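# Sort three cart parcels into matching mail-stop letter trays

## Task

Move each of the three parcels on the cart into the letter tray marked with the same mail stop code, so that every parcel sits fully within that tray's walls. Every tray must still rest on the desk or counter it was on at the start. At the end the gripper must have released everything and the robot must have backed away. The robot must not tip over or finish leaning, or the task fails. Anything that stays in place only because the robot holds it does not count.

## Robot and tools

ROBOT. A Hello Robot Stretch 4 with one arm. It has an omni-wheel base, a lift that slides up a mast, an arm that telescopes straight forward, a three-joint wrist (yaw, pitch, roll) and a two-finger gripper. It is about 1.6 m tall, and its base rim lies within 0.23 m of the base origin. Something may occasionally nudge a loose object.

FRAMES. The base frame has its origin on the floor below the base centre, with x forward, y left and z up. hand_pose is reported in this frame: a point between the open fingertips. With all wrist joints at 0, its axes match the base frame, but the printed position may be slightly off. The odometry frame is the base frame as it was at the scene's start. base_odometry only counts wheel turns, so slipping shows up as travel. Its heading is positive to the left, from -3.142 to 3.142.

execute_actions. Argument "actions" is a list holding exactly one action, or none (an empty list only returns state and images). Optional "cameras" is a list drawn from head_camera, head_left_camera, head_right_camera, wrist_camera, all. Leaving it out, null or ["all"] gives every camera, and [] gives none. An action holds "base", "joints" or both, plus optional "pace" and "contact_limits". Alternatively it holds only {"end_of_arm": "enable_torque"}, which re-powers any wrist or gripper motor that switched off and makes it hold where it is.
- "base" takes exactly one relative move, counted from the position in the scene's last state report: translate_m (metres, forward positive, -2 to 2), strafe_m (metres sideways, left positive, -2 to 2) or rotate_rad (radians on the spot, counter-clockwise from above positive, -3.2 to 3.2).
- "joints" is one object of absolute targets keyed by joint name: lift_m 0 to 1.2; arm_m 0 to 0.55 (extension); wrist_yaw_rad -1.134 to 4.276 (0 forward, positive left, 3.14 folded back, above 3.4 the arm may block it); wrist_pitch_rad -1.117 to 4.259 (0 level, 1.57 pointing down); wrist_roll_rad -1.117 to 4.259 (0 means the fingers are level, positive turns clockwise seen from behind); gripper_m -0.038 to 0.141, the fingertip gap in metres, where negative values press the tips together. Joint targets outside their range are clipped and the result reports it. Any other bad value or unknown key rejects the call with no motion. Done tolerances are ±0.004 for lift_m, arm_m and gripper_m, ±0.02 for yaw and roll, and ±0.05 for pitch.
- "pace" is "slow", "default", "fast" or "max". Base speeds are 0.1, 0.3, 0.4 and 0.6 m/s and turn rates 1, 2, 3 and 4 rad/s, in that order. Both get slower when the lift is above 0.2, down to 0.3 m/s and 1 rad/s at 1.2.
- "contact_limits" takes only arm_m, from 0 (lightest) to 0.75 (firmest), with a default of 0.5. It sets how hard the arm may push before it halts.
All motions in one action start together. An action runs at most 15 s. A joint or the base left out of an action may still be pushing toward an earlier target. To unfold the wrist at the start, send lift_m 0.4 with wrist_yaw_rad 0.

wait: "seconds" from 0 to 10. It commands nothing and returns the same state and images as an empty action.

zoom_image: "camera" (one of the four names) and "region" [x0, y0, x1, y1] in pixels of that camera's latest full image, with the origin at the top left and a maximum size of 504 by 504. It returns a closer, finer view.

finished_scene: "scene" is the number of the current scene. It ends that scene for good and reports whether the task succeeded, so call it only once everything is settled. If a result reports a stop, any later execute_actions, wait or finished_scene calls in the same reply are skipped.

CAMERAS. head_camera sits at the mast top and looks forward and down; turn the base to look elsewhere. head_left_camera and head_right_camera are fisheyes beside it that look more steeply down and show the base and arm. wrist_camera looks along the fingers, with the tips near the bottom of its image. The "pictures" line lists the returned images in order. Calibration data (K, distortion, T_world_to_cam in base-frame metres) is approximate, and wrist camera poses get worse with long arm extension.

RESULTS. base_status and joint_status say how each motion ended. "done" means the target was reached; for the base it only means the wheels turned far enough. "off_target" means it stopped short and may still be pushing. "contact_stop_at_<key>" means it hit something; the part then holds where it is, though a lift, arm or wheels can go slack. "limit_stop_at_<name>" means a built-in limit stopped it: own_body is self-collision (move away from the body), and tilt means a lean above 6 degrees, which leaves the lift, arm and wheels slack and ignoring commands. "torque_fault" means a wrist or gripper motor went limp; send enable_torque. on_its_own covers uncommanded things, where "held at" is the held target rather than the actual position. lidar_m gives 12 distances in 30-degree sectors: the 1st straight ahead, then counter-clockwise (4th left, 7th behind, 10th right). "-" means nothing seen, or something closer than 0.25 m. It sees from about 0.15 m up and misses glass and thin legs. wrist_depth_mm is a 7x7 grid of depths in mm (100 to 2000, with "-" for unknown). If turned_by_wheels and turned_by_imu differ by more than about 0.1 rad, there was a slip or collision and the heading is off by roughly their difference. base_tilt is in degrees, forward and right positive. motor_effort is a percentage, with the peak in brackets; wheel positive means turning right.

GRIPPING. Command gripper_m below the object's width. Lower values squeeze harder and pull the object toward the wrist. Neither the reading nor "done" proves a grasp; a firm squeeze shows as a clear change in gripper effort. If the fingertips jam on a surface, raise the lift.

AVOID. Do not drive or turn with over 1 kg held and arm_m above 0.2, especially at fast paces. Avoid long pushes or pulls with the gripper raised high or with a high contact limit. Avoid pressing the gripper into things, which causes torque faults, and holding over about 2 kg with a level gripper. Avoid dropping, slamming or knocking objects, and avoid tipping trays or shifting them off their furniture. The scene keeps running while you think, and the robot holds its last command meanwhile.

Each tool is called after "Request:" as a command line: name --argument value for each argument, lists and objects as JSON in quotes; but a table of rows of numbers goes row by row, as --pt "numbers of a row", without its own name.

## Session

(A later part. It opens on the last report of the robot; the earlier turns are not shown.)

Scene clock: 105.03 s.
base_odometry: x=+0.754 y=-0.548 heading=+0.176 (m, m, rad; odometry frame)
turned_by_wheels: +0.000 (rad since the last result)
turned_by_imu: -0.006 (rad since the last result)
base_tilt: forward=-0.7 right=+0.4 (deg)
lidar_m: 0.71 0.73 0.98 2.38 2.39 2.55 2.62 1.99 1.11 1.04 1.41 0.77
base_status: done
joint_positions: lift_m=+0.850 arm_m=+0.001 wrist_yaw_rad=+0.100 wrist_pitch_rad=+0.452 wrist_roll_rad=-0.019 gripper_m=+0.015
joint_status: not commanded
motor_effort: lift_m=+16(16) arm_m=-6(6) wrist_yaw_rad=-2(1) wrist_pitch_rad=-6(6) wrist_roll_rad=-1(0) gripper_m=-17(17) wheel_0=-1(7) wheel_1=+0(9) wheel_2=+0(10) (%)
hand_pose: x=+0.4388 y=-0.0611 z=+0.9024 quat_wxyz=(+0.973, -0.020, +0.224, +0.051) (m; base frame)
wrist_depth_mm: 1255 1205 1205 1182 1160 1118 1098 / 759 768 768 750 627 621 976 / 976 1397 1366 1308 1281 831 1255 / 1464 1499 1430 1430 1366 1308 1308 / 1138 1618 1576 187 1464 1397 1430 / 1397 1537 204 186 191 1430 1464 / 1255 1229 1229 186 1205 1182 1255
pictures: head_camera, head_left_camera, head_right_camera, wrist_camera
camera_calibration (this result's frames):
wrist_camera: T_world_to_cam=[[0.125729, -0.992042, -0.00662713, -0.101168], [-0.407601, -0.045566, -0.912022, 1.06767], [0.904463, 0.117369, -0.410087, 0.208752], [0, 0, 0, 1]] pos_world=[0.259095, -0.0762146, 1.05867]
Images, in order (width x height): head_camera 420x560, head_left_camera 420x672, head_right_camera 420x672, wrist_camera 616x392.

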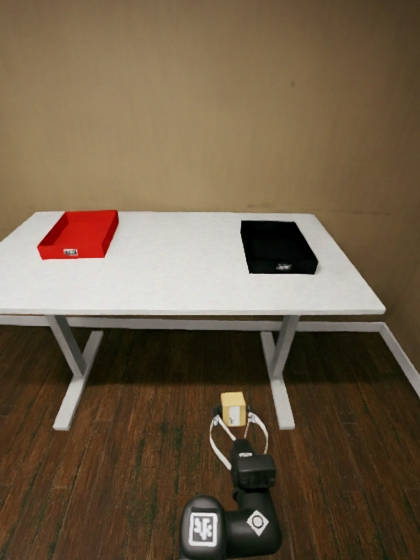

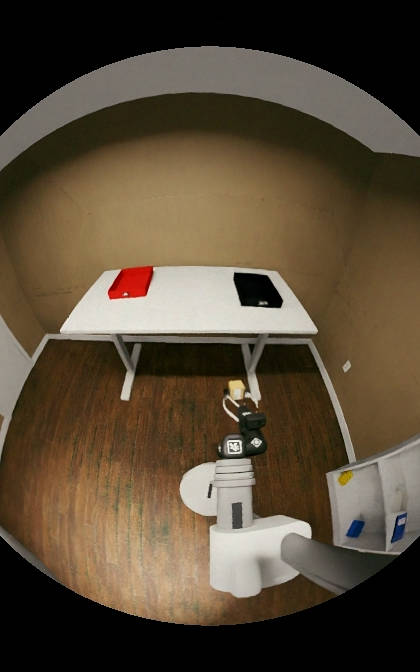

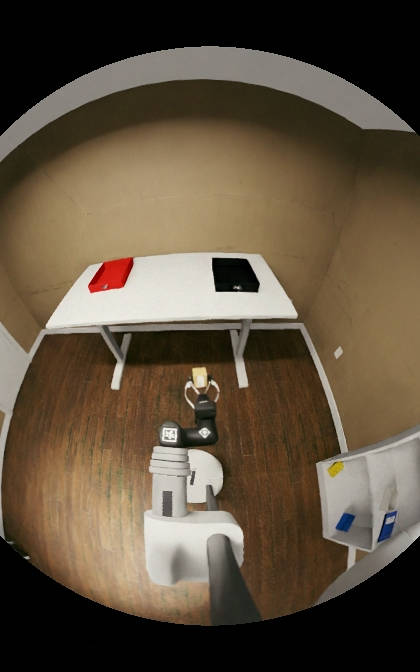

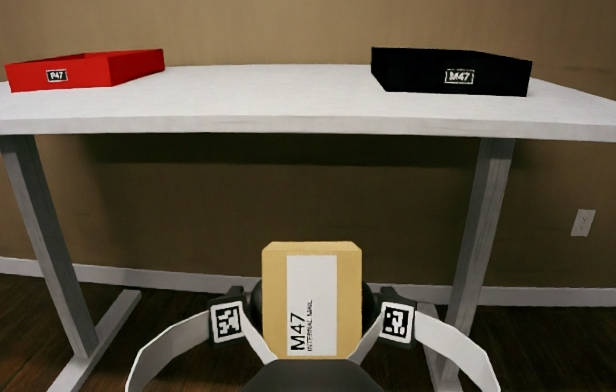

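Request:
execute_actions --actions '[{"base":{"strafe_m":-0.185},"joints":{"lift_m":1.2,"wrist_yaw_rad":0,"wrist_pitch_rad":1.57},"pace":"fast"}]' --cameras '[]'

Request:
execute_actions --actions '[{"base":{"translate_m":0.33},"joints":{"arm_m":0.53}}]'

Scene clock: 114.63 s.
base_odometry: x=+0.787 y=-0.730 heading=+0.176 (m, m, rad; odometry frame)
turned_by_wheels: +0.000 (rad since the last result)
turned_by_imu: -0.003 (rad since the last result)
base_tilt: forward=-0.8 right=+0.4 (deg)
lidar_m: 0.72 0.74 1.00 2.55 2.54 2.70 2.61 1.70 0.89 0.86 1.22 0.76
base_status: done
joint_positions: lift_m=+1.200 arm_m=+0.001 wrist_yaw_rad=+0.000 wrist_pitch_rad=+1.570 wrist_roll_rad=-0.019 gripper_m=+0.015
joint_status: all done
motor_effort: lift_m=+26(31) arm_m=-6(6) wrist_yaw_rad=-1(6) wrist_pitch_rad=+1(4) wrist_roll_rad=-2(1) gripper_m=-16(18) wheel_0=-2(9) wheel_1=-1(9) wheel_2=-1(1) (%)
hand_pose: x=+0.1722 y=-0.0874 z=+1.0892 quat_wxyz=(+0.707, -0.007, +0.707, +0.007) (m; base frame)
wrist_depth_mm: 1336 1336 1336 1336 1336 1366 1336 / 1336 1336 1366 1336 1336 1336 1308 / 1336 1336 1336 1336 1308 1336 1308 / 1366 1336 1336 1336 1336 1308 1308 / 1336 1308 1308 187 1308 1281 1308 / 1336 1308 204 186 191 1308 1182 / 1308 1308 1308 186 1308 1336 1182
pictures: none
No camera images: the call's "cameras" was empty. Leave "cameras" out to get every camera's image.

Scene clock: 117.23 s.
base_odometry: x=+1.112 y=-0.672 heading=+0.176 (m, m, rad; odometry frame)
turned_by_wheels: +0.000 (rad since the last result)
turned_by_imu: -0.002 (rad since the last result)
base_tilt: forward=-0.7 right=+0.5 (deg)
lidar_m: 0.39 0.41 0.55 2.54 2.67 2.82 2.98 1.26 0.94 1.14 1.19 0.44
base_status: done
joint_positions: lift_m=+1.200 arm_m=+0.529 wrist_yaw_rad=+0.000 wrist_pitch_rad=+1.570 wrist_roll_rad=-0.019 gripper_m=+0.015
joint_status: all done
motor_effort: lift_m=+26(26) arm_m=+6(6) wrist_yaw_rad=-2(2) wrist_pitch_rad=+1(0) wrist_roll_rad=-1(2) gripper_m=-17(18) wheel_0=-1(4) wheel_1=+0(2) wheel_2=+1(8) (%)
hand_pose: x=+0.7001 y=-0.0874 z=+1.0893 quat_wxyz=(+0.707, -0.007, +0.707, +0.007) (m; base frame)
wrist_depth_mm: 373 373 368 368 366 370 366 / 370 370 368 366 366 366 366 / 373 370 366 364 366 366 364 / 368 368 366 364 362 364 364 / 368 366 364 188 359 362 362 / 368 364 204 186 191 359 359 / 364 364 322 186 301 330 359
pictures: head_camera, head_left_camera, head_right_camera, wrist_camera
camera_calibration (this result's frames):
wrist_camera: T_world_to_cam=[[0.00566109, -0.99964, -0.0262337, -0.054184], [-0.999514, -0.00485243, -0.0307873, 0.801404], [0.0306489, 0.0263952, -0.999182, 1.29765], [0, 0, 0, 1]] pos_world=[0.76155, -0.0845274, 1.31984]
Images, in order (width x height): head_camera 420x560, head_left_camera 420x672, head_right_camera 420x672, wrist_camera 616x392.

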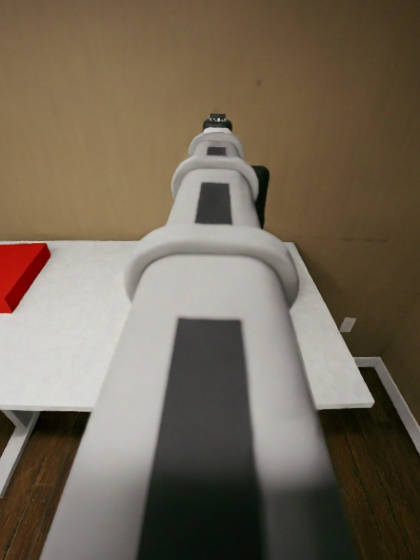

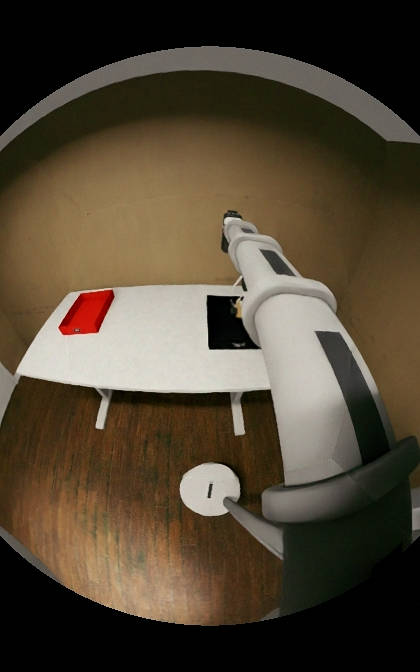

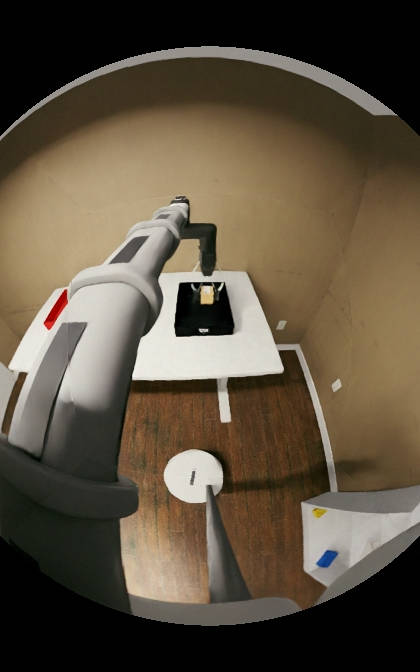

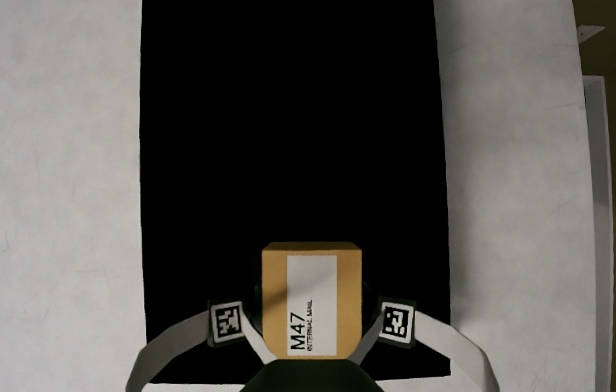

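Request:
execute_actions --actions '[{"base":{"translate_m":0.06},"joints":{"lift_m":1.089}}]' --cameras '["wrist_camera"]'

Request:
execute_actions --actions '[{"joints":{"gripper_m":0.075}}]' --cameras '[]'

Request:
execute_actions --actions '[{"joints":{"lift_m":1.2},"pace":"fast"}]' --cameras '["wrist_camera"]'

Scene clock: 126.47 s.
base_odometry: x=+1.171 y=-0.661 heading=+0.176 (m, m, rad; odometry frame)
turned_by_wheels: +0.000 (rad since the last result)
turned_by_imu: -0.002 (rad since the last result)
base_tilt: forward=-0.8 right=+0.4 (deg)
lidar_m: 0.34 0.34 0.46 2.54 2.67 2.80 3.05 1.24 0.96 1.14 0.54 0.36
base_status: done
joint_positions: lift_m=+1.089 arm_m=+0.529 wrist_yaw_rad=+0.000 wrist_pitch_rad=+1.570 wrist_roll_rad=-0.019 gripper_m=+0.015
joint_status: all done
motor_effort: lift_m=+15(27) arm_m=+6(6) wrist_yaw_rad=-3(3) wrist_pitch_rad=+1(1) wrist_roll_rad=+1(1) gripper_m=-17(16) wheel_0=-1(4) wheel_1=-1(2) wheel_2=-2(10) (%)
hand_pose: x=+0.7001 y=-0.0874 z=+0.9792 quat_wxyz=(+0.707, -0.007, +0.707, +0.007) (m; base frame)
wrist_depth_mm: 221 250 256 255 255 246 256 / 224 256 255 255 254 252 256 / 224 255 255 253 253 236 254 / 221 253 254 252 252 240 253 / 220 252 253 188 251 244 252 / 216 251 204 187 191 245 251 / 210 236 250 186 249 193 251
pictures: wrist_camera
camera_calibration (this result's frames):
wrist_camera: T_world_to_cam=[[0.0056581, -0.99964, -0.0262343, -0.0570688], [-0.999517, -0.0048522, -0.0306816, 0.797906], [0.0305433, 0.0263952, -0.999185, 1.18774], [0, 0, 0, 1]] pos_world=[0.761566, -0.0845274, 1.20976]
Images, in order (width x height): wrist_camera 616x392.

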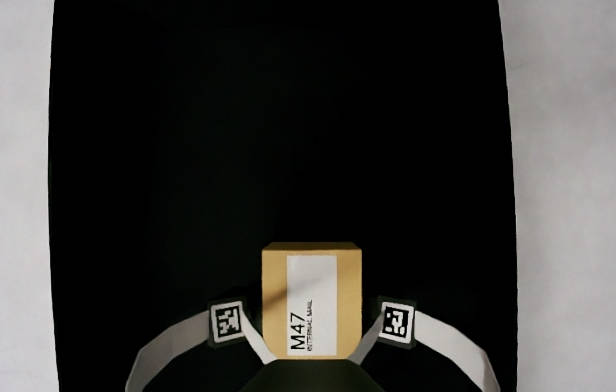

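Scene clock: 127.87 s.
base_odometry: x=+1.171 y=-0.661 heading=+0.176 (m, m, rad; odometry frame)
turned_by_wheels: +0.000 (rad since the last result)
turned_by_imu: -0.001 (rad since the last result)
base_tilt: forward=-0.7 right=+0.5 (deg)
lidar_m: 0.33 0.34 0.47 2.55 2.67 2.80 3.04 1.26 0.94 1.14 0.50 0.36
base_status: not commanded
joint_positions: lift_m=+1.089 arm_m=+0.529 wrist_yaw_rad=+0.000 wrist_pitch_rad=+1.570 wrist_roll_rad=-0.019 gripper_m=+0.075
joint_status: all done
motor_effort: lift_m=+15(15) arm_m=+5(6) wrist_yaw_rad=+0(3) wrist_pitch_rad=+0(1) wrist_roll_rad=+1(1) gripper_m=-3(15) wheel_0=-2(2) wheel_1=-1(1) wheel_2=-1(1) (%)
hand_pose: x=+0.7001 y=-0.0874 z=+0.9792 quat_wxyz=(+0.707, -0.007, +0.707, +0.007) (m; base frame)
wrist_depth_mm: 222 250 256 256 255 246 256 / 224 256 256 255 254 253 255 / 224 254 255 255 252 237 255 / 222 253 253 253 252 242 253 / 220 252 252 206 251 244 252 / 215 252 216 201 200 244 251 / 211 245 250 146 248 208 251
pictures: none
No camera images: the call's "cameras" was empty. Leave "cameras" out to get every camera's image.

Scene clock: 129.10 s.
base_odometry: x=+1.171 y=-0.661 heading=+0.176 (m, m, rad; odometry frame)
turned_by_wheels: +0.000 (rad since the last result)
turned_by_imu: +0.000 (rad since the last result)
base_tilt: forward=-0.7 right=+0.4 (deg)
lidar_m: 0.34 0.34 0.47 2.56 2.65 2.79 3.04 1.26 0.95 1.15 0.50 0.36
base_status: not commanded
joint_positions: lift_m=+1.200 arm_m=+0.529 wrist_yaw_rad=+0.000 wrist_pitch_rad=+1.570 wrist_roll_rad=-0.019 gripper_m=+0.075
joint_status: all done
motor_effort: lift_m=+26(29) arm_m=+6(6) wrist_yaw_rad=-3(1) wrist_pitch_rad=+2(1) wrist_roll_rad=-2(3) gripper_m=+0(3) wheel_0=-2(2) wheel_1=-1(1) wheel_2=-1(1) (%)
hand_pose: x=+0.7001 y=-0.0874 z=+1.0893 quat_wxyz=(+0.707, -0.007, +0.707, +0.007) (m; base frame)
wrist_depth_mm: 373 373 370 373 368 368 366 / 373 373 368 364 364 368 366 / 370 370 366 366 364 366 364 / 368 368 364 362 364 364 364 / 366 366 362 312 362 362 362 / 366 364 216 362 207 362 362 / 364 364 359 146 357 359 357
pictures: wrist_camera
camera_calibration (this result's frames):
wrist_camera: T_world_to_cam=[[0.00565819, -0.99964, -0.0262343, -0.0541812], [-0.999517, -0.0048523, -0.0306817, 0.801287], [0.0305434, 0.0263952, -0.999185, 1.29773], [0, 0, 0, 1]] pos_world=[0.76157, -0.0845274, 1.31983]
Images, in order (width x height): wrist_camera 616x392.

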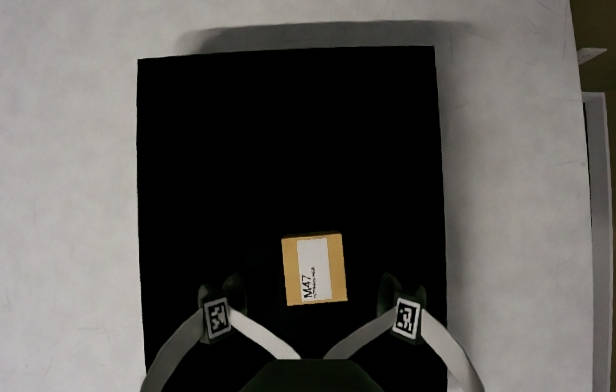

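Request:
execute_actions --actions '[{"base":{"translate_m":-0.3},"joints":{"arm_m":0},"pace":"fast"}]' --cameras '[]'

Request:
execute_actions --actions '[{"base":{"rotate_rad":-0.62},"joints":{"lift_m":0.5},"pace":"fast"}]' --cameras '[]'

Request:
execute_actions --actions '[{"base":{"translate_m":-2},"pace":"max"}]' --cameras '[]'

Request:
execute_actions --actions '[{"base":{"translate_m":-0.5},"pace":"fast"}]' --cameras '[]'

Request:
execute_actions --actions '[{"base":{"rotate_rad":2.21},"joints":{"lift_m":0.95},"pace":"fast"}]' --cameras '["head_camera","wrist_camera"]'

Scene clock: 140.20 s.
base_odometry: x=+0.875 y=-0.714 heading=+0.176 (m, m, rad; odometry frame)
turned_by_wheels: +0.000 (rad since the last result)
turned_by_imu: -0.002 (rad since the last result)
base_tilt: forward=-0.8 right=+0.5 (deg)
lidar_m: 0.63 0.68 0.88 2.54 2.62 2.80 2.71 1.26 0.87 0.84 1.21 0.68
base_status: done
joint_positions: lift_m=+1.200 arm_m=+0.001 wrist_yaw_rad=+0.000 wrist_pitch_rad=+1.570 wrist_roll_rad=-0.019 gripper_m=+0.075
joint_status: all done
motor_effort: lift_m=+26(26) arm_m=-7(6) wrist_yaw_rad=+0(3) wrist_pitch_rad=+1(0) wrist_roll_rad=-2(1) gripper_m=-2(0) wheel_0=+0(5) wheel_1=+1(1) wheel_2=-2(12) (%)
hand_pose: x=+0.1721 y=-0.0874 z=+1.0893 quat_wxyz=(+0.707, -0.007, +0.707, +0.007) (m; base frame)
wrist_depth_mm: 1366 1336 1366 1336 1336 1336 1366 / 1366 1366 1336 1308 1336 1366 1336 / 1336 1336 1336 1336 1336 1308 1336 / 1366 1336 1336 1308 1308 1336 1336 / 1336 1336 1336 1098 1308 1308 1336 / 1308 1336 216 1098 206 1308 1255 / 1336 1336 1308 146 1336 1308 1182
pictures: none
No camera images: the call's "cameras" was empty. Leave "cameras" out to get every camera's image.

Scene clock: 143.03 s.
base_odometry: x=+0.875 y=-0.714 heading=-0.444 (m, m, rad; odometry frame)
turned_by_wheels: -0.620 (rad since the last result)
turned_by_imu: -0.620 (rad since the last result)
base_tilt: forward=-0.9 right=+0.4 (deg)
lidar_m: 0.71 0.63 0.64 0.80 2.56 2.60 2.62 2.68 1.94 0.93 0.85 1.18
base_status: done
joint_positions: lift_m=+0.500 arm_m=+0.001 wrist_yaw_rad=+0.000 wrist_pitch_rad=+1.570 wrist_roll_rad=-0.019 gripper_m=+0.075
joint_status: all done
motor_effort: lift_m=+15(21) arm_m=-6(7) wrist_yaw_rad=-1(0) wrist_pitch_rad=+1(0) wrist_roll_rad=-3(0) gripper_m=-2(1) wheel_0=+1(3) wheel_1=+2(6) wheel_2=+1(6) (%)
hand_pose: x=+0.1722 y=-0.0874 z=+0.3902 quat_wxyz=(+0.707, -0.007, +0.707, +0.007) (m; base frame)
wrist_depth_mm: 634 634 627 627 627 627 627 / 634 634 634 621 627 621 621 / 627 621 621 621 621 621 621 / 627 627 627 621 615 615 609 / 621 621 407 404 615 615 609 / 621 404 215 399 207 609 609 / 615 402 399 147 404 603 603
pictures: none
No camera images: the call's "cameras" was empty. Leave "cameras" out to get every camera's image.

Scene clock: 148.50 s.
base_odometry: x=-0.931 y=+0.145 heading=-0.444 (m, m, rad; odometry frame)
turned_by_wheels: +0.000 (rad since the last result)
turned_by_imu: +0.001 (rad since the last result)
base_tilt: forward=-0.9 right=+0.4 (deg)
lidar_m: 2.44 2.23 2.16 1.49 0.80 0.79 1.73 1.08 1.12 1.41 2.36 2.18
base_status: done
joint_positions: lift_m=+0.500 arm_m=+0.001 wrist_yaw_rad=+0.000 wrist_pitch_rad=+1.570 wrist_roll_rad=-0.019 gripper_m=+0.075
joint_status: not commanded
motor_effort: lift_m=+16(16) arm_m=-6(6) wrist_yaw_rad=-2(1) wrist_pitch_rad=+0(0) wrist_roll_rad=+0(2) gripper_m=-3(2) wheel_0=+0(7) wheel_1=+0(3) wheel_2=+0(15) (%)
hand_pose: x=+0.1721 y=-0.0874 z=+0.3901 quat_wxyz=(+0.707, -0.007, +0.707, +0.007) (m; base frame)
wrist_depth_mm: 640 634 634 634 627 621 621 / 634 627 634 627 621 627 627 / 627 627 627 621 615 621 621 / 627 627 615 621 621 621 615 / 621 621 407 407 615 615 609 / 621 404 215 402 207 609 609 / 621 402 402 147 404 603 609
pictures: none
No camera images: the call's "cameras" was empty. Leave "cameras" out to get every camera's image.

Scene clock: 151.10 s.
base_odometry: x=-1.382 y=+0.360 heading=-0.444 (m, m, rad; odometry frame)
turned_by_wheels: +0.000 (rad since the last result)
turned_by_imu: +0.000 (rad since the last result)
base_tilt: forward=-0.8 right=+0.4 (deg)
lidar_m: 2.88 2.65 1.75 0.55 0.49 0.49 1.36 0.71 0.70 0.89 1.84 2.57
base_status: done
joint_positions: lift_m=+0.500 arm_m=+0.001 wrist_yaw_rad=+0.000 wrist_pitch_rad=+1.570 wrist_roll_rad=-0.019 gripper_m=+0.075
joint_status: not commanded
motor_effort: lift_m=+16(16) arm_m=-6(6) wrist_yaw_rad=-1(1) wrist_pitch_rad=+1(1) wrist_roll_rad=+0(0) gripper_m=-2(2) wheel_0=-1(6) wheel_1=+1(4) wheel_2=-1(11) (%)
hand_pose: x=+0.1721 y=-0.0874 z=+0.3901 quat_wxyz=(+0.707, -0.007, +0.707, +0.007) (m; base frame)
wrist_depth_mm: 640 627 627 627 627 621 627 / 634 634 627 627 621 627 621 / 627 627 627 621 615 621 621 / 621 627 621 621 621 621 615 / 621 621 407 407 615 609 615 / 621 404 215 399 207 609 609 / 621 402 399 147 404 609 603
pictures: none
No camera images: the call's "cameras" was empty. Leave "cameras" out to get every camera's image.

Scene clock: 153.30 s.
base_odometry: x=-1.382 y=+0.360 heading=+1.766 (m, m, rad; odometry frame)
turned_by_wheels: +2.210 (rad since the last result)
turned_by_imu: +2.206 (rad since the last result)
base_tilt: forward=-0.8 right=+0.3 (deg)
lidar_m: 0.46 1.12 1.38 0.71 0.73 0.99 2.68 2.59 2.79 2.67 1.52 0.52
base_status: done
joint_positions: lift_m=+0.950 arm_m=+0.001 wrist_yaw_rad=+0.000 wrist_pitch_rad=+1.570 wrist_roll_rad=-0.019 gripper_m=+0.075
joint_status: all done
motor_effort: lift_m=+26(30) arm_m=-6(6) wrist_yaw_rad=-2(1) wrist_pitch_rad=+0(1) wrist_roll_rad=-3(1) gripper_m=-1(0) wheel_0=+1(10) wheel_1=+0(4) wheel_2=+2(8) (%)
hand_pose: x=+0.1722 y=-0.0874 z=+0.8393 quat_wxyz=(+0.707, -0.007, +0.707, +0.007) (m; base frame)
wrist_depth_mm: 1078 1098 676 676 676 1078 1060 / 1098 1098 1098 946 946 1078 1078 / 1078 1078 1078 1078 1078 1078 1078 / 1078 1078 1078 1060 1078 1078 1078 / 1078 1078 866 842 1060 1060 1060 / 1078 1060 216 854 207 1060 1060 / 1060 1060 842 146 1060 1060 1042
pictures: head_camera, wrist_camera
camera_calibration (this result's frames):
wrist_camera: T_world_to_cam=[[0.00531198, -0.999642, -0.0262346, -0.0576925], [-0.999521, -0.00450767, -0.0306226, 0.265934], [0.0304934, 0.0263847, -0.999187, 1.06409], [0, 0, 0, 1]] pos_world=[0.233666, -0.0845487, 1.06985]
Images, in order (width x height): head_camera 420x560, wrist_camera 616x392.

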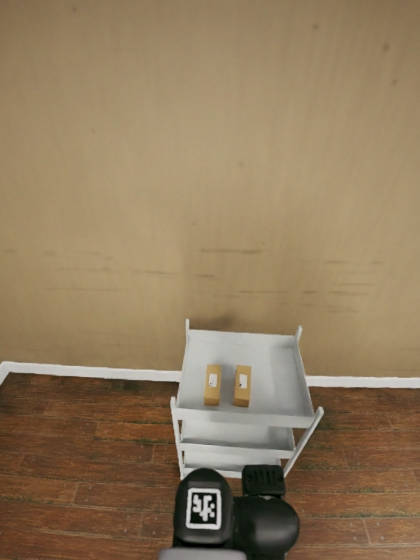

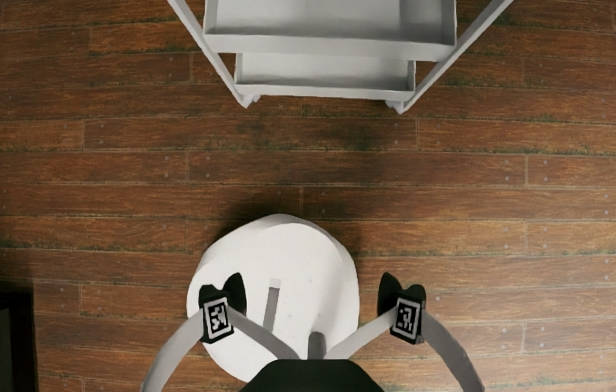

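Request:
execute_actions --actions '[{"base":{"rotate_rad":-0.07},"joints":{"arm_m":0.45},"pace":"fast"}]' --cameras '[]'

Request:
execute_actions --actions '[{"joints":{"lift_m":0.85}}]' --cameras '["wrist_camera"]'

Scene clock: 160.70 s.
base_odometry: x=-1.382 y=+0.360 heading=+1.696 (m, m, rad; odometry frame)
turned_by_wheels: -0.070 (rad since the last result)
turned_by_imu: -0.072 (rad since the last result)
base_tilt: forward=-0.8 right=+0.3 (deg)
lidar_m: 0.49 0.49 1.39 0.70 0.71 0.94 2.68 2.61 2.85 2.68 1.63 0.54
base_status: done
joint_positions: lift_m=+0.950 arm_m=+0.449 wrist_yaw_rad=+0.000 wrist_pitch_rad=+1.570 wrist_roll_rad=-0.019 gripper_m=+0.075
joint_status: all done
motor_effort: lift_m=+26(26) arm_m=+7(7) wrist_yaw_rad=-2(1) wrist_pitch_rad=+1(1) wrist_roll_rad=+0(1) gripper_m=-1(2) wheel_0=+1(1) wheel_1=-1(2) wheel_2=+1(4) (%)
hand_pose: x=+0.6201 y=-0.0874 z=+0.8393 quat_wxyz=(+0.707, -0.007, +0.707, +0.007) (m; base frame)
wrist_depth_mm: 351 707 387 379 382 364 946 / 960 410 410 407 404 404 1098 / 1078 407 407 404 404 402 1060 / 1078 404 407 404 402 402 1078 / 1060 404 368 349 399 399 1060 / 1078 402 216 399 207 397 1060 / 1078 364 373 147 362 345 1060
pictures: none
No camera images: the call's "cameras" was empty. Leave "cameras" out to get every camera's image.

Scene clock: 162.13 s.
base_odometry: x=-1.382 y=+0.360 heading=+1.696 (m, m, rad; odometry frame)
turned_by_wheels: +0.000 (rad since the last result)
turned_by_imu: -0.001 (rad since the last result)
base_tilt: forward=-0.9 right=+0.6 (deg)
lidar_m: 0.48 0.51 1.41 0.70 0.71 0.95 2.67 2.60 2.84 2.67 1.62 0.52
base_status: not commanded
joint_positions: lift_m=+0.850 arm_m=+0.449 wrist_yaw_rad=+0.000 wrist_pitch_rad=+1.570 wrist_roll_rad=-0.019 gripper_m=+0.075
joint_status: all done
motor_effort: lift_m=+15(25) arm_m=+6(7) wrist_yaw_rad=-2(1) wrist_pitch_rad=+1(1) wrist_roll_rad=-1(1) gripper_m=-2(2) wheel_0=+0(0) wheel_1=-1(1) wheel_2=+1(1) (%)
hand_pose: x=+0.6201 y=-0.0874 z=+0.7402 quat_wxyz=(+0.707, -0.007, +0.707, +0.007) (m; base frame)
wrist_depth_mm: 310 310 309 307 307 306 289 / 309 309 309 307 306 306 293 / 307 307 306 306 304 304 298 / 306 254 304 252 303 303 300 / 304 253 304 252 301 301 300 / 304 252 216 250 206 301 298 / 303 252 300 146 300 298 298
pictures: wrist_camera
camera_calibration (this result's frames):
wrist_camera: T_world_to_cam=[[0.00564512, -0.99964, -0.0262337, -0.0628783], [-0.999514, -0.00483655, -0.0307835, 0.710687], [0.0306455, 0.0263947, -0.999182, 0.951327], [0, 0, 0, 1]] pos_world=[0.681543, -0.0845284, 0.970776]
Images, in order (width x height): wrist_camera 616x392.

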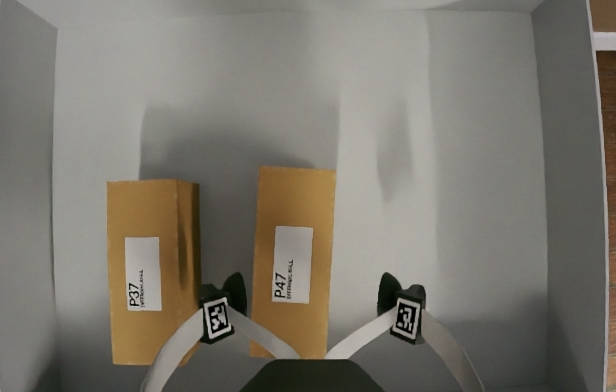

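Request:
execute_actions --actions '[{"base":{"strafe_m":0.013},"joints":{"arm_m":0.462,"gripper_m":0.07}}]' --cameras '["wrist_camera"]'

Request:
execute_actions --actions '[{"joints":{"lift_m":0.795}}]' --cameras '["wrist_camera"]'

Request:
execute_actions --actions '[{"joints":{"gripper_m":0.012}}]' --cameras '[]'

Request:
execute_actions --actions '[{"joints":{"lift_m":0.93}}]' --cameras '["wrist_camera"]'

Scene clock: 169.10 s.
base_odometry: x=-1.395 y=+0.358 heading=+1.696 (m, m, rad; odometry frame)
turned_by_wheels: +0.000 (rad since the last result)
turned_by_imu: -0.001 (rad since the last result)
base_tilt: forward=-0.8 right=+0.4 (deg)
lidar_m: 0.48 1.08 1.38 0.67 0.69 0.88 2.67 2.59 2.83 2.67 1.63 0.53
base_status: done
joint_positions: lift_m=+0.850 arm_m=+0.461 wrist_yaw_rad=+0.000 wrist_pitch_rad=+1.570 wrist_roll_rad=-0.019 gripper_m=+0.070
joint_status: all done
motor_effort: lift_m=+15(15) arm_m=+6(7) wrist_yaw_rad=-3(1) wrist_pitch_rad=+0(1) wrist_roll_rad=+0(2) gripper_m=-3(3) wheel_0=+1(4) wheel_1=-1(3) wheel_2=+1(0) (%)
hand_pose: x=+0.6320 y=-0.0874 z=+0.7402 quat_wxyz=(+0.707, -0.007, +0.707, +0.007) (m; base frame)
wrist_depth_mm: 289 306 309 307 307 307 306 / 294 309 309 306 307 304 304 / 296 307 307 306 304 304 303 / 294 306 306 252 304 303 303 / 293 252 304 251 301 301 301 / 287 252 205 250 219 301 300 / 283 250 265 147 300 298 298
pictures: wrist_camera
camera_calibration (this result's frames):
wrist_camera: T_world_to_cam=[[0.00561614, -0.99964, -0.0262343, -0.0629268], [-0.999518, -0.00481053, -0.0306711, 0.722524], [0.0305339, 0.0263939, -0.999185, 0.951034], [0, 0, 0, 1]] pos_world=[0.693491, -0.08453, 0.970769]
Images, in order (width x height): wrist_camera 616x392.

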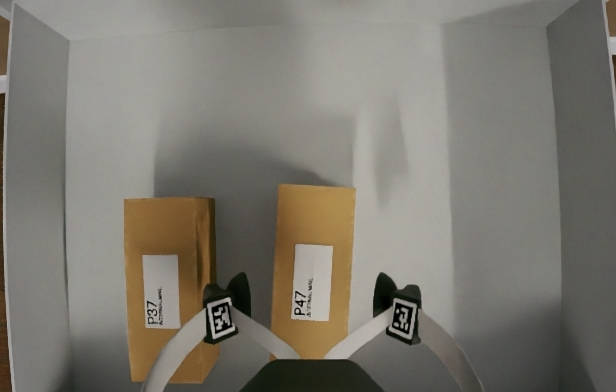

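Scene clock: 170.23 s.
base_odometry: x=-1.395 y=+0.358 heading=+1.696 (m, m, rad; odometry frame)
turned_by_wheels: +0.000 (rad since the last result)
turned_by_imu: +0.000 (rad since the last result)
base_tilt: forward=-0.7 right=+0.4 (deg)
lidar_m: 0.48 1.10 1.37 0.68 0.70 0.91 2.68 2.60 2.84 2.71 1.62 0.53
base_status: not commanded
joint_positions: lift_m=+0.795 arm_m=+0.461 wrist_yaw_rad=+0.000 wrist_pitch_rad=+1.570 wrist_roll_rad=-0.019 gripper_m=+0.070
joint_status: all done
motor_effort: lift_m=+15(14) arm_m=+6(6) wrist_yaw_rad=-2(2) wrist_pitch_rad=+1(1) wrist_roll_rad=+0(3) gripper_m=+0(3) wheel_0=+1(1) wheel_1=-1(1) wheel_2=+1(1) (%)
hand_pose: x=+0.6320 y=-0.0874 z=+0.6852 quat_wxyz=(+0.707, -0.007, +0.707, +0.007) (m; base frame)
wrist_depth_mm: 255 253 253 252 252 251 250 / 254 253 252 252 251 249 250 / 252 252 251 251 250 249 249 / 251 206 250 197 248 248 247 / 250 198 249 196 247 247 247 / 249 196 204 195 198 246 245 / 248 196 246 146 246 245 245
pictures: wrist_camera
camera_calibration (this result's frames):
wrist_camera: T_world_to_cam=[[0.00561644, -0.99964, -0.0262343, -0.0643699], [-0.999518, -0.00481083, -0.0306713, 0.720839], [0.030534, 0.0263939, -0.999185, 0.89608], [0, 0, 0, 1]] pos_world=[0.693492, -0.08453, 0.91577]
Images, in order (width x height): wrist_camera 616x392.

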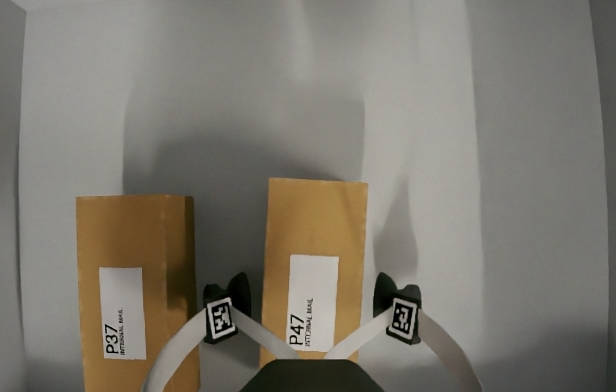

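Scene clock: 171.60 s.
base_odometry: x=-1.395 y=+0.358 heading=+1.696 (m, m, rad; odometry frame)
turned_by_wheels: +0.000 (rad since the last result)
turned_by_imu: -0.001 (rad since the last result)
base_tilt: forward=-0.6 right=+0.5 (deg)
lidar_m: 0.49 1.08 1.37 0.69 0.69 0.88 2.68 2.60 2.84 2.70 1.61 0.54
base_status: not commanded
joint_positions: lift_m=+0.795 arm_m=+0.461 wrist_yaw_rad=+0.000 wrist_pitch_rad=+1.570 wrist_roll_rad=-0.019 gripper_m=+0.012
joint_status: all done
motor_effort: lift_m=+14(15) arm_m=+6(6) wrist_yaw_rad=-2(2) wrist_pitch_rad=+2(1) wrist_roll_rad=+1(1) gripper_m=-19(20) wheel_0=+1(1) wheel_1=-1(1) wheel_2=+1(1) (%)
hand_pose: x=+0.6320 y=-0.0874 z=+0.6852 quat_wxyz=(+0.707, -0.007, +0.707, +0.007) (m; base frame)
wrist_depth_mm: 254 253 253 252 251 250 250 / 254 253 252 250 250 250 249 / 252 252 251 250 250 250 248 / 252 198 250 185 248 248 248 / 249 197 249 185 248 246 246 / 249 196 204 183 191 245 245 / 248 195 242 183 245 244 244
pictures: none
No camera images: the call's "cameras" was empty. Leave "cameras" out to get every camera's image.

Scene clock: 173.23 s.
base_odometry: x=-1.395 y=+0.358 heading=+1.696 (m, m, rad; odometry frame)
turned_by_wheels: +0.000 (rad since the last result)
turned_by_imu: -0.001 (rad since the last result)
base_tilt: forward=-0.7 right=+0.4 (deg)
lidar_m: 0.48 1.10 1.39 0.68 0.70 0.90 2.68 2.60 2.83 2.71 1.63 0.51
base_status: not commanded
joint_positions: lift_m=+0.929 arm_m=+0.461 wrist_yaw_rad=+0.000 wrist_pitch_rad=+1.570 wrist_roll_rad=-0.019 gripper_m=+0.012
joint_status: all done
motor_effort: lift_m=+27(27) arm_m=+6(6) wrist_yaw_rad=-1(1) wrist_pitch_rad=+1(1) wrist_roll_rad=-1(0) gripper_m=-18(18) wheel_0=+1(1) wheel_1=-1(1) wheel_2=+1(1) (%)
hand_pose: x=+0.6320 y=-0.0874 z=+0.8192 quat_wxyz=(+0.707, -0.007, +0.707, +0.007) (m; base frame)
wrist_depth_mm: 332 691 544 362 353 364 778 / 931 387 387 387 387 384 1042 / 1060 387 387 384 384 384 1042 / 1060 384 384 185 384 382 1025 / 1060 384 330 184 379 379 1042 / 1042 382 204 183 191 379 683 / 1042 347 375 183 362 351 340
pictures: wrist_camera
camera_calibration (this result's frames):
wrist_camera: T_world_to_cam=[[0.00561427, -0.99964, -0.0262347, -0.0608526], [-0.99952, -0.00481071, -0.030593, 0.724868], [0.0304558, 0.0263939, -0.999188, 1.03002], [0, 0, 0, 1]] pos_world=[0.693491, -0.08453, 1.04977]
Images, in order (width x height): wrist_camera 616x392.

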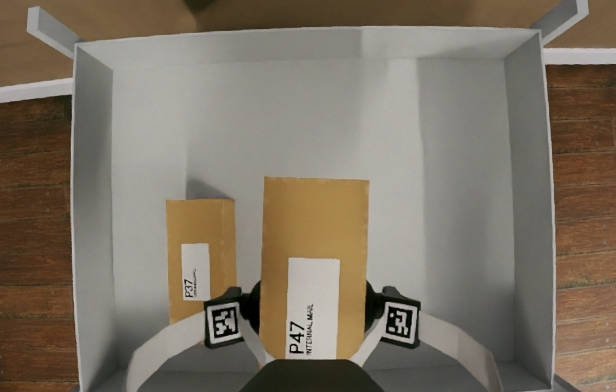

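Request:
execute_actions --actions '[{"joints":{"arm_m":0.1},"base":{"translate_m":-0.6},"pace":"fast"}]' --cameras '[]'

Request:
execute_actions --actions '[{"base":{"rotate_rad":-1.47},"joints":{"lift_m":0.7},"pace":"fast"}]' --cameras '[]'

Request:
execute_actions --actions '[{"base":{"translate_m":2},"pace":"max"}]' --cameras '["head_camera"]'

Scene clock: 186.53 s.
base_odometry: x=-1.320 y=-0.237 heading=+1.696 (m, m, rad; odometry frame)
turned_by_wheels: +0.000 (rad since the last result)
turned_by_imu: -0.001 (rad since the last result)
base_tilt: forward=-0.7 right=+0.4 (deg)
lidar_m: 1.09 1.70 0.69 0.62 0.65 0.84 2.07 2.10 2.39 2.68 2.55 1.16
base_status: done
joint_positions: lift_m=+0.930 arm_m=+0.101 wrist_yaw_rad=+0.000 wrist_pitch_rad=+1.570 wrist_roll_rad=-0.019 gripper_m=+0.012
joint_status: all done
motor_effort: lift_m=+26(27) arm_m=-6(7) wrist_yaw_rad=-2(3) wrist_pitch_rad=+0(2) wrist_roll_rad=-1(1) gripper_m=-18(21) wheel_0=+1(3) wheel_1=-1(8) wheel_2=+1(10) (%)
hand_pose: x=+0.2721 y=-0.0874 z=+0.8192 quat_wxyz=(+0.707, -0.007, +0.707, +0.007) (m; base frame)
wrist_depth_mm: 1078 1078 1060 1060 1078 1060 1042 / 1060 1060 1060 1060 1060 1060 1060 / 1078 1078 1060 1060 1060 1060 1060 / 1042 1042 1060 185 1060 1060 1042 / 1060 1060 1042 185 1042 1042 1042 / 1042 1060 205 183 191 1042 1042 / 1060 1042 831 182 1025 1042 1025
pictures: none
No camera images: the call's "cameras" was empty. Leave "cameras" out to get every camera's image.

Scene clock: 188.63 s.
base_odometry: x=-1.320 y=-0.237 heading=+0.226 (m, m, rad; odometry frame)
turned_by_wheels: -1.470 (rad since the last result)
turned_by_imu: -1.469 (rad since the last result)
base_tilt: forward=-0.7 right=+0.4 (deg)
lidar_m: 2.65 2.31 1.12 1.10 1.74 0.64 0.61 0.65 0.95 2.06 2.06 2.56
base_status: done
joint_positions: lift_m=+0.700 arm_m=+0.101 wrist_yaw_rad=+0.000 wrist_pitch_rad=+1.570 wrist_roll_rad=-0.019 gripper_m=+0.012
joint_status: all done
motor_effort: lift_m=+16(23) arm_m=-6(6) wrist_yaw_rad=+1(0) wrist_pitch_rad=+1(2) wrist_roll_rad=+0(0) gripper_m=-18(18) wheel_0=-2(4) wheel_1=+1(7) wheel_2=+0(4) (%)
hand_pose: x=+0.2722 y=-0.0874 z=+0.5901 quat_wxyz=(+0.707, -0.007, +0.707, +0.007) (m; base frame)
wrist_depth_mm: 842 831 842 831 831 831 831 / 831 831 831 820 831 831 831 / 831 831 831 831 820 820 809 / 820 820 820 185 820 820 820 / 831 820 820 184 809 809 809 / 820 820 205 183 192 820 809 / 820 820 591 182 809 809 809
pictures: none
No camera images: the call's "cameras" was empty. Leave "cameras" out to get every camera's image.

Scene clock: 194.63 s.
base_odometry: x=+0.629 y=+0.212 heading=+0.226 (m, m, rad; odometry frame)
turned_by_wheels: +0.000 (rad since the last result)
turned_by_imu: -0.006 (rad since the last result)
base_tilt: forward=-0.9 right=+0.4 (deg)
lidar_m: 0.64 1.54 1.65 1.58 1.69 1.90 2.67 2.80 1.87 1.82 0.96 0.69
base_status: done
joint_positions: lift_m=+0.700 arm_m=+0.101 wrist_yaw_rad=+0.000 wrist_pitch_rad=+1.570 wrist_roll_rad=-0.019 gripper_m=+0.012
joint_status: not commanded
motor_effort: lift_m=+17(17) arm_m=-5(6) wrist_yaw_rad=+0(1) wrist_pitch_rad=+2(2) wrist_roll_rad=+0(0) gripper_m=-19(18) wheel_0=-1(4) wheel_1=+0(0) wheel_2=+1(12) (%)
hand_pose: x=+0.2722 y=-0.0874 z=+0.5900 quat_wxyz=(+0.707, -0.007, +0.707, +0.007) (m; base frame)
wrist_depth_mm: 842 842 842 831 831 820 820 / 831 842 831 831 831 820 831 / 831 831 820 820 831 820 820 / 831 831 820 185 820 820 820 / 820 831 831 185 820 809 809 / 820 820 204 183 191 809 809 / 820 809 597 182 798 798 809
pictures: head_camera
Images, in order (width x height): head_camera 420x560.

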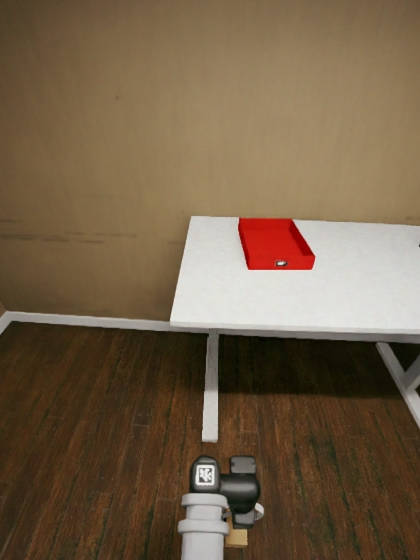

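Request:
execute_actions --actions '[{"base":{"strafe_m":-0.185},"joints":{"lift_m":1.2},"pace":"fast"}]' --cameras '[]'

Request:
execute_actions --actions '[{"base":{"translate_m":0.39},"joints":{"arm_m":0.55}}]' --cameras '["wrist_camera","head_right_camera"]'

Scene clock: 202.63 s.
base_odometry: x=+0.670 y=+0.032 heading=+0.226 (m, m, rad; odometry frame)
turned_by_wheels: +0.000 (rad since the last result)
turned_by_imu: -0.002 (rad since the last result)
base_tilt: forward=-0.8 right=+0.3 (deg)
lidar_m: 0.66 0.69 1.84 1.78 1.88 2.02 2.67 2.70 1.70 1.64 0.97 0.69
base_status: done
joint_positions: lift_m=+1.200 arm_m=+0.101 wrist_yaw_rad=+0.000 wrist_pitch_rad=+1.570 wrist_roll_rad=-0.019 gripper_m=+0.012
joint_status: all done
motor_effort: lift_m=+26(26) arm_m=-6(6) wrist_yaw_rad=+0(3) wrist_pitch_rad=+0(1) wrist_roll_rad=+0(1) gripper_m=-19(18) wheel_0=-1(10) wheel_1=+0(12) wheel_2=+1(1) (%)
hand_pose: x=+0.2722 y=-0.0874 z=+1.0892 quat_wxyz=(+0.707, -0.007, +0.707, +0.007) (m; base frame)
wrist_depth_mm: 1336 1366 1366 1366 1336 1336 1336 / 1366 1366 1336 1336 1336 1308 1336 / 1336 1336 1336 1336 1336 1308 1308 / 1336 1366 1308 185 1336 1308 1308 / 1336 1336 1308 185 1336 1336 1308 / 1308 1336 204 183 191 1308 1281 / 1308 1308 1308 183 1308 1308 1308
pictures: none
No camera images: the call's "cameras" was empty. Leave "cameras" out to get every camera's image.

Scene clock: 205.43 s.
base_odometry: x=+1.050 y=+0.119 heading=+0.226 (m, m, rad; odometry frame)
turned_by_wheels: +0.000 (rad since the last result)
turned_by_imu: -0.002 (rad since the last result)
base_tilt: forward=-0.7 right=+0.3 (deg)
lidar_m: 0.26 0.28 0.38 1.74 1.87 2.33 3.08 2.74 1.73 1.13 0.41 0.28
base_status: done
joint_positions: lift_m=+1.200 arm_m=+0.549 wrist_yaw_rad=+0.000 wrist_pitch_rad=+1.570 wrist_roll_rad=-0.019 gripper_m=+0.012
joint_status: all done
motor_effort: lift_m=+26(26) arm_m=+7(7) wrist_yaw_rad=-2(2) wrist_pitch_rad=+1(0) wrist_roll_rad=+1(0) gripper_m=-19(19) wheel_0=-1(5) wheel_1=-1(6) wheel_2=+0(10) (%)
hand_pose: x=+0.7198 y=-0.0874 z=+1.0892 quat_wxyz=(+0.707, -0.007, +0.707, +0.007) (m; base frame)
wrist_depth_mm: 373 373 373 370 368 368 368 / 373 368 366 366 364 366 366 / 370 364 364 364 362 364 364 / 370 366 364 185 359 364 362 / 368 366 362 185 359 364 362 / 366 364 204 183 191 362 359 / 364 357 357 182 355 359 359
pictures: head_right_camera, wrist_camera
camera_calibration (this result's frames):
wrist_camera: T_world_to_cam=[[0.00562726, -0.99964, -0.0262336, -0.0542718], [-0.999514, -0.00481833, -0.0307976, 0.821125], [0.0306601, 0.0263942, -0.999181, 1.29702], [0, 0, 0, 1]] pos_world=[0.781265, -0.0845295, 1.31982]
Images, in order (width x height): head_right_camera 420x672, wrist_camera 616x392.

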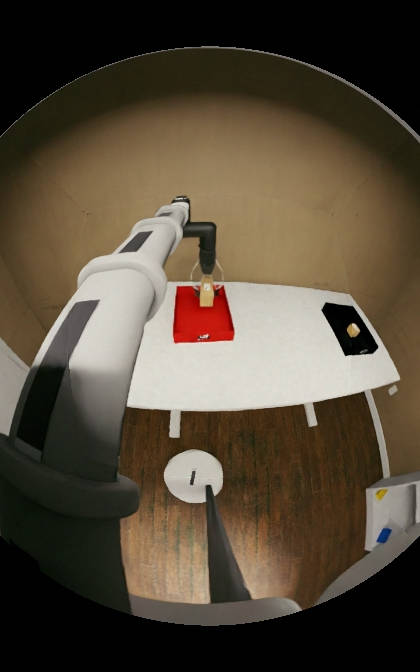

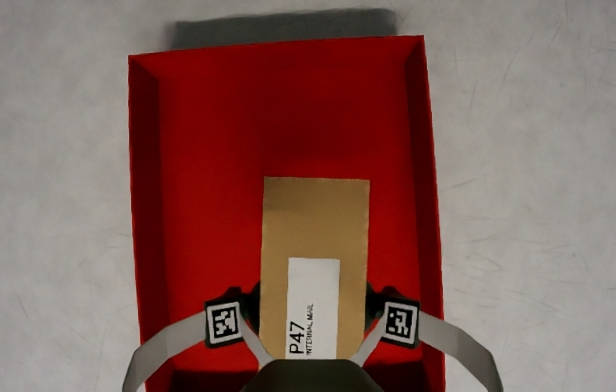

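Request:
execute_actions --actions '[{"base":{"strafe_m":0.015},"joints":{"lift_m":1.086}}]' --cameras '[]'

Request:
execute_actions --actions '[{"joints":{"gripper_m":0.075}}]' --cameras '[]'

Request:
execute_actions --actions '[{"joints":{"lift_m":1.2},"pace":"fast"}]' --cameras '["wrist_camera"]'

Request:
execute_actions --actions '[{"base":{"translate_m":-0.5},"joints":{"arm_m":0},"pace":"fast"}]' --cameras '["head_left_camera"]'

Scene clock: 214.13 s.
base_odometry: x=+1.047 y=+0.134 heading=+0.226 (m, m, rad; odometry frame)
turned_by_wheels: +0.000 (rad since the last result)
turned_by_imu: -0.002 (rad since the last result)
base_tilt: forward=-0.7 right=+0.3 (deg)
lidar_m: 0.27 0.28 0.36 1.74 1.85 2.37 3.07 2.77 1.73 1.13 0.43 0.29
base_status: done
joint_positions: lift_m=+1.086 arm_m=+0.549 wrist_yaw_rad=+0.000 wrist_pitch_rad=+1.570 wrist_roll_rad=-0.019 gripper_m=+0.012
joint_status: all done
motor_effort: lift_m=+15(26) arm_m=+7(6) wrist_yaw_rad=-1(0) wrist_pitch_rad=+0(1) wrist_roll_rad=-1(0) gripper_m=-17(20) wheel_0=-2(7) wheel_1=+0(5) wheel_2=+0(1) (%)
hand_pose: x=+0.7198 y=-0.0874 z=+0.9762 quat_wxyz=(+0.707, -0.007, +0.707, +0.007) (m; base frame)
wrist_depth_mm: 257 254 253 253 252 241 252 / 256 253 252 251 251 231 252 / 255 251 251 251 250 237 251 / 254 251 250 185 249 243 250 / 253 249 250 184 247 247 249 / 252 247 204 183 191 246 248 / 251 213 247 182 245 200 247
pictures: none
No camera images: the call's "cameras" was empty. Leave "cameras" out to get every camera's image.

Scene clock: 215.57 s.
base_odometry: x=+1.047 y=+0.134 heading=+0.226 (m, m, rad; odometry frame)
turned_by_wheels: +0.000 (rad since the last result)
turned_by_imu: -0.001 (rad since the last result)
base_tilt: forward=-0.7 right=+0.3 (deg)
lidar_m: 0.28 0.30 0.40 1.73 1.84 2.33 3.08 2.75 1.71 1.15 0.40 0.27
base_status: not commanded
joint_positions: lift_m=+1.086 arm_m=+0.549 wrist_yaw_rad=+0.000 wrist_pitch_rad=+1.570 wrist_roll_rad=-0.019 gripper_m=+0.075
joint_status: all done
motor_effort: lift_m=+15(15) arm_m=+6(6) wrist_yaw_rad=-2(2) wrist_pitch_rad=+0(0) wrist_roll_rad=-1(3) gripper_m=-1(18) wheel_0=-2(2) wheel_1=-1(1) wheel_2=+0(0) (%)
hand_pose: x=+0.7198 y=-0.0874 z=+0.9762 quat_wxyz=(+0.707, -0.007, +0.707, +0.007) (m; base frame)
wrist_depth_mm: 257 253 253 253 252 242 253 / 257 253 253 252 251 231 252 / 255 252 251 250 250 237 252 / 254 250 251 198 249 243 250 / 252 250 250 197 248 247 250 / 251 248 216 196 197 246 248 / 252 226 248 146 246 214 247
pictures: none
No camera images: the call's "cameras" was empty. Leave "cameras" out to get every camera's image.

Scene clock: 216.80 s.
base_odometry: x=+1.047 y=+0.134 heading=+0.226 (m, m, rad; odometry frame)
turned_by_wheels: +0.000 (rad since the last result)
turned_by_imu: +0.000 (rad since the last result)
base_tilt: forward=-0.8 right=+0.4 (deg)
lidar_m: 0.26 0.29 0.37 1.74 1.86 2.32 3.10 2.75 1.74 1.14 0.40 0.29
base_status: not commanded
joint_positions: lift_m=+1.200 arm_m=+0.549 wrist_yaw_rad=+0.000 wrist_pitch_rad=+1.570 wrist_roll_rad=-0.019 gripper_m=+0.075
joint_status: all done
motor_effort: lift_m=+26(29) arm_m=+7(7) wrist_yaw_rad=-1(2) wrist_pitch_rad=+1(0) wrist_roll_rad=+1(1) gripper_m=+1(3) wheel_0=-2(2) wheel_1=-1(1) wheel_2=+0(0) (%)
hand_pose: x=+0.7198 y=-0.0874 z=+1.0893 quat_wxyz=(+0.707, -0.007, +0.707, +0.007) (m; base frame)
wrist_depth_mm: 375 373 373 370 349 368 368 / 373 370 366 366 364 366 366 / 370 368 368 366 364 366 364 / 370 368 364 364 362 364 364 / 366 366 364 310 362 364 362 / 366 366 216 309 207 359 362 / 364 364 359 147 357 357 357
pictures: wrist_camera
camera_calibration (this result's frames):
wrist_camera: T_world_to_cam=[[0.00562232, -0.99964, -0.0262346, -0.0542659], [-0.99952, -0.00481824, -0.0306125, 0.820884], [0.0304751, 0.0263941, -0.999187, 1.2972], [0, 0, 0, 1]] pos_world=[0.781263, -0.0845295, 1.31985]
Images, in order (width x height): wrist_camera 616x392.

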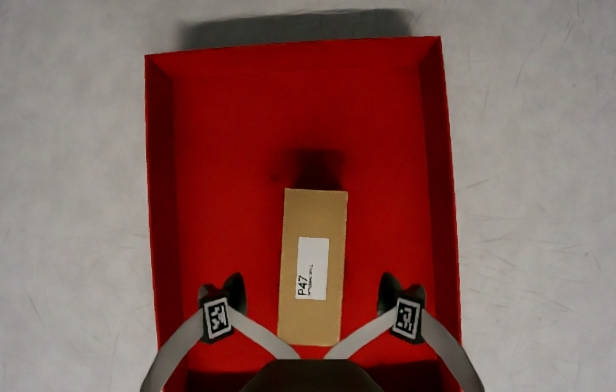

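Scene clock: 219.93 s.
base_odometry: x=+0.560 y=+0.022 heading=+0.226 (m, m, rad; odometry frame)
turned_by_wheels: +0.000 (rad since the last result)
turned_by_imu: +0.000 (rad since the last result)
base_tilt: forward=-0.7 right=+0.5 (deg)
lidar_m: 0.76 0.82 1.83 1.77 1.86 1.92 2.55 2.66 1.71 1.64 1.13 0.81
base_status: done
joint_positions: lift_m=+1.200 arm_m=+0.001 wrist_yaw_rad=+0.000 wrist_pitch_rad=+1.570 wrist_roll_rad=-0.019 gripper_m=+0.075
joint_status: all done
motor_effort: lift_m=+25(26) arm_m=-6(6) wrist_yaw_rad=-1(2) wrist_pitch_rad=+0(1) wrist_roll_rad=+1(0) gripper_m=-3(0) wheel_0=-1(5) wheel_1=-1(8) wheel_2=-1(11) (%)
hand_pose: x=+0.1721 y=-0.0874 z=+1.0893 quat_wxyz=(+0.707, -0.007, +0.707, +0.007) (m; base frame)
wrist_depth_mm: 1336 1366 1336 1336 1336 1336 1366 / 1336 1366 1366 1336 1366 1336 1336 / 1336 1336 1336 1336 1336 1336 1308 / 1336 1336 1366 1336 1336 1336 1308 / 1336 1308 1336 1098 1336 1308 1308 / 1336 1308 216 1118 207 1308 1308 / 1308 1308 1308 147 1308 1281 1308
pictures: head_left_camera
Images, in order (width x height): head_left_camera 420x672.

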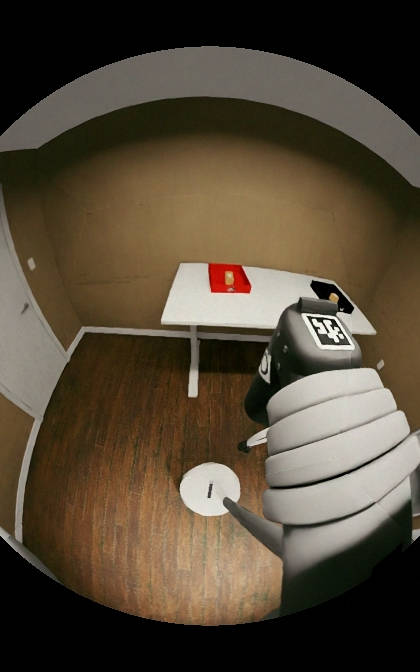

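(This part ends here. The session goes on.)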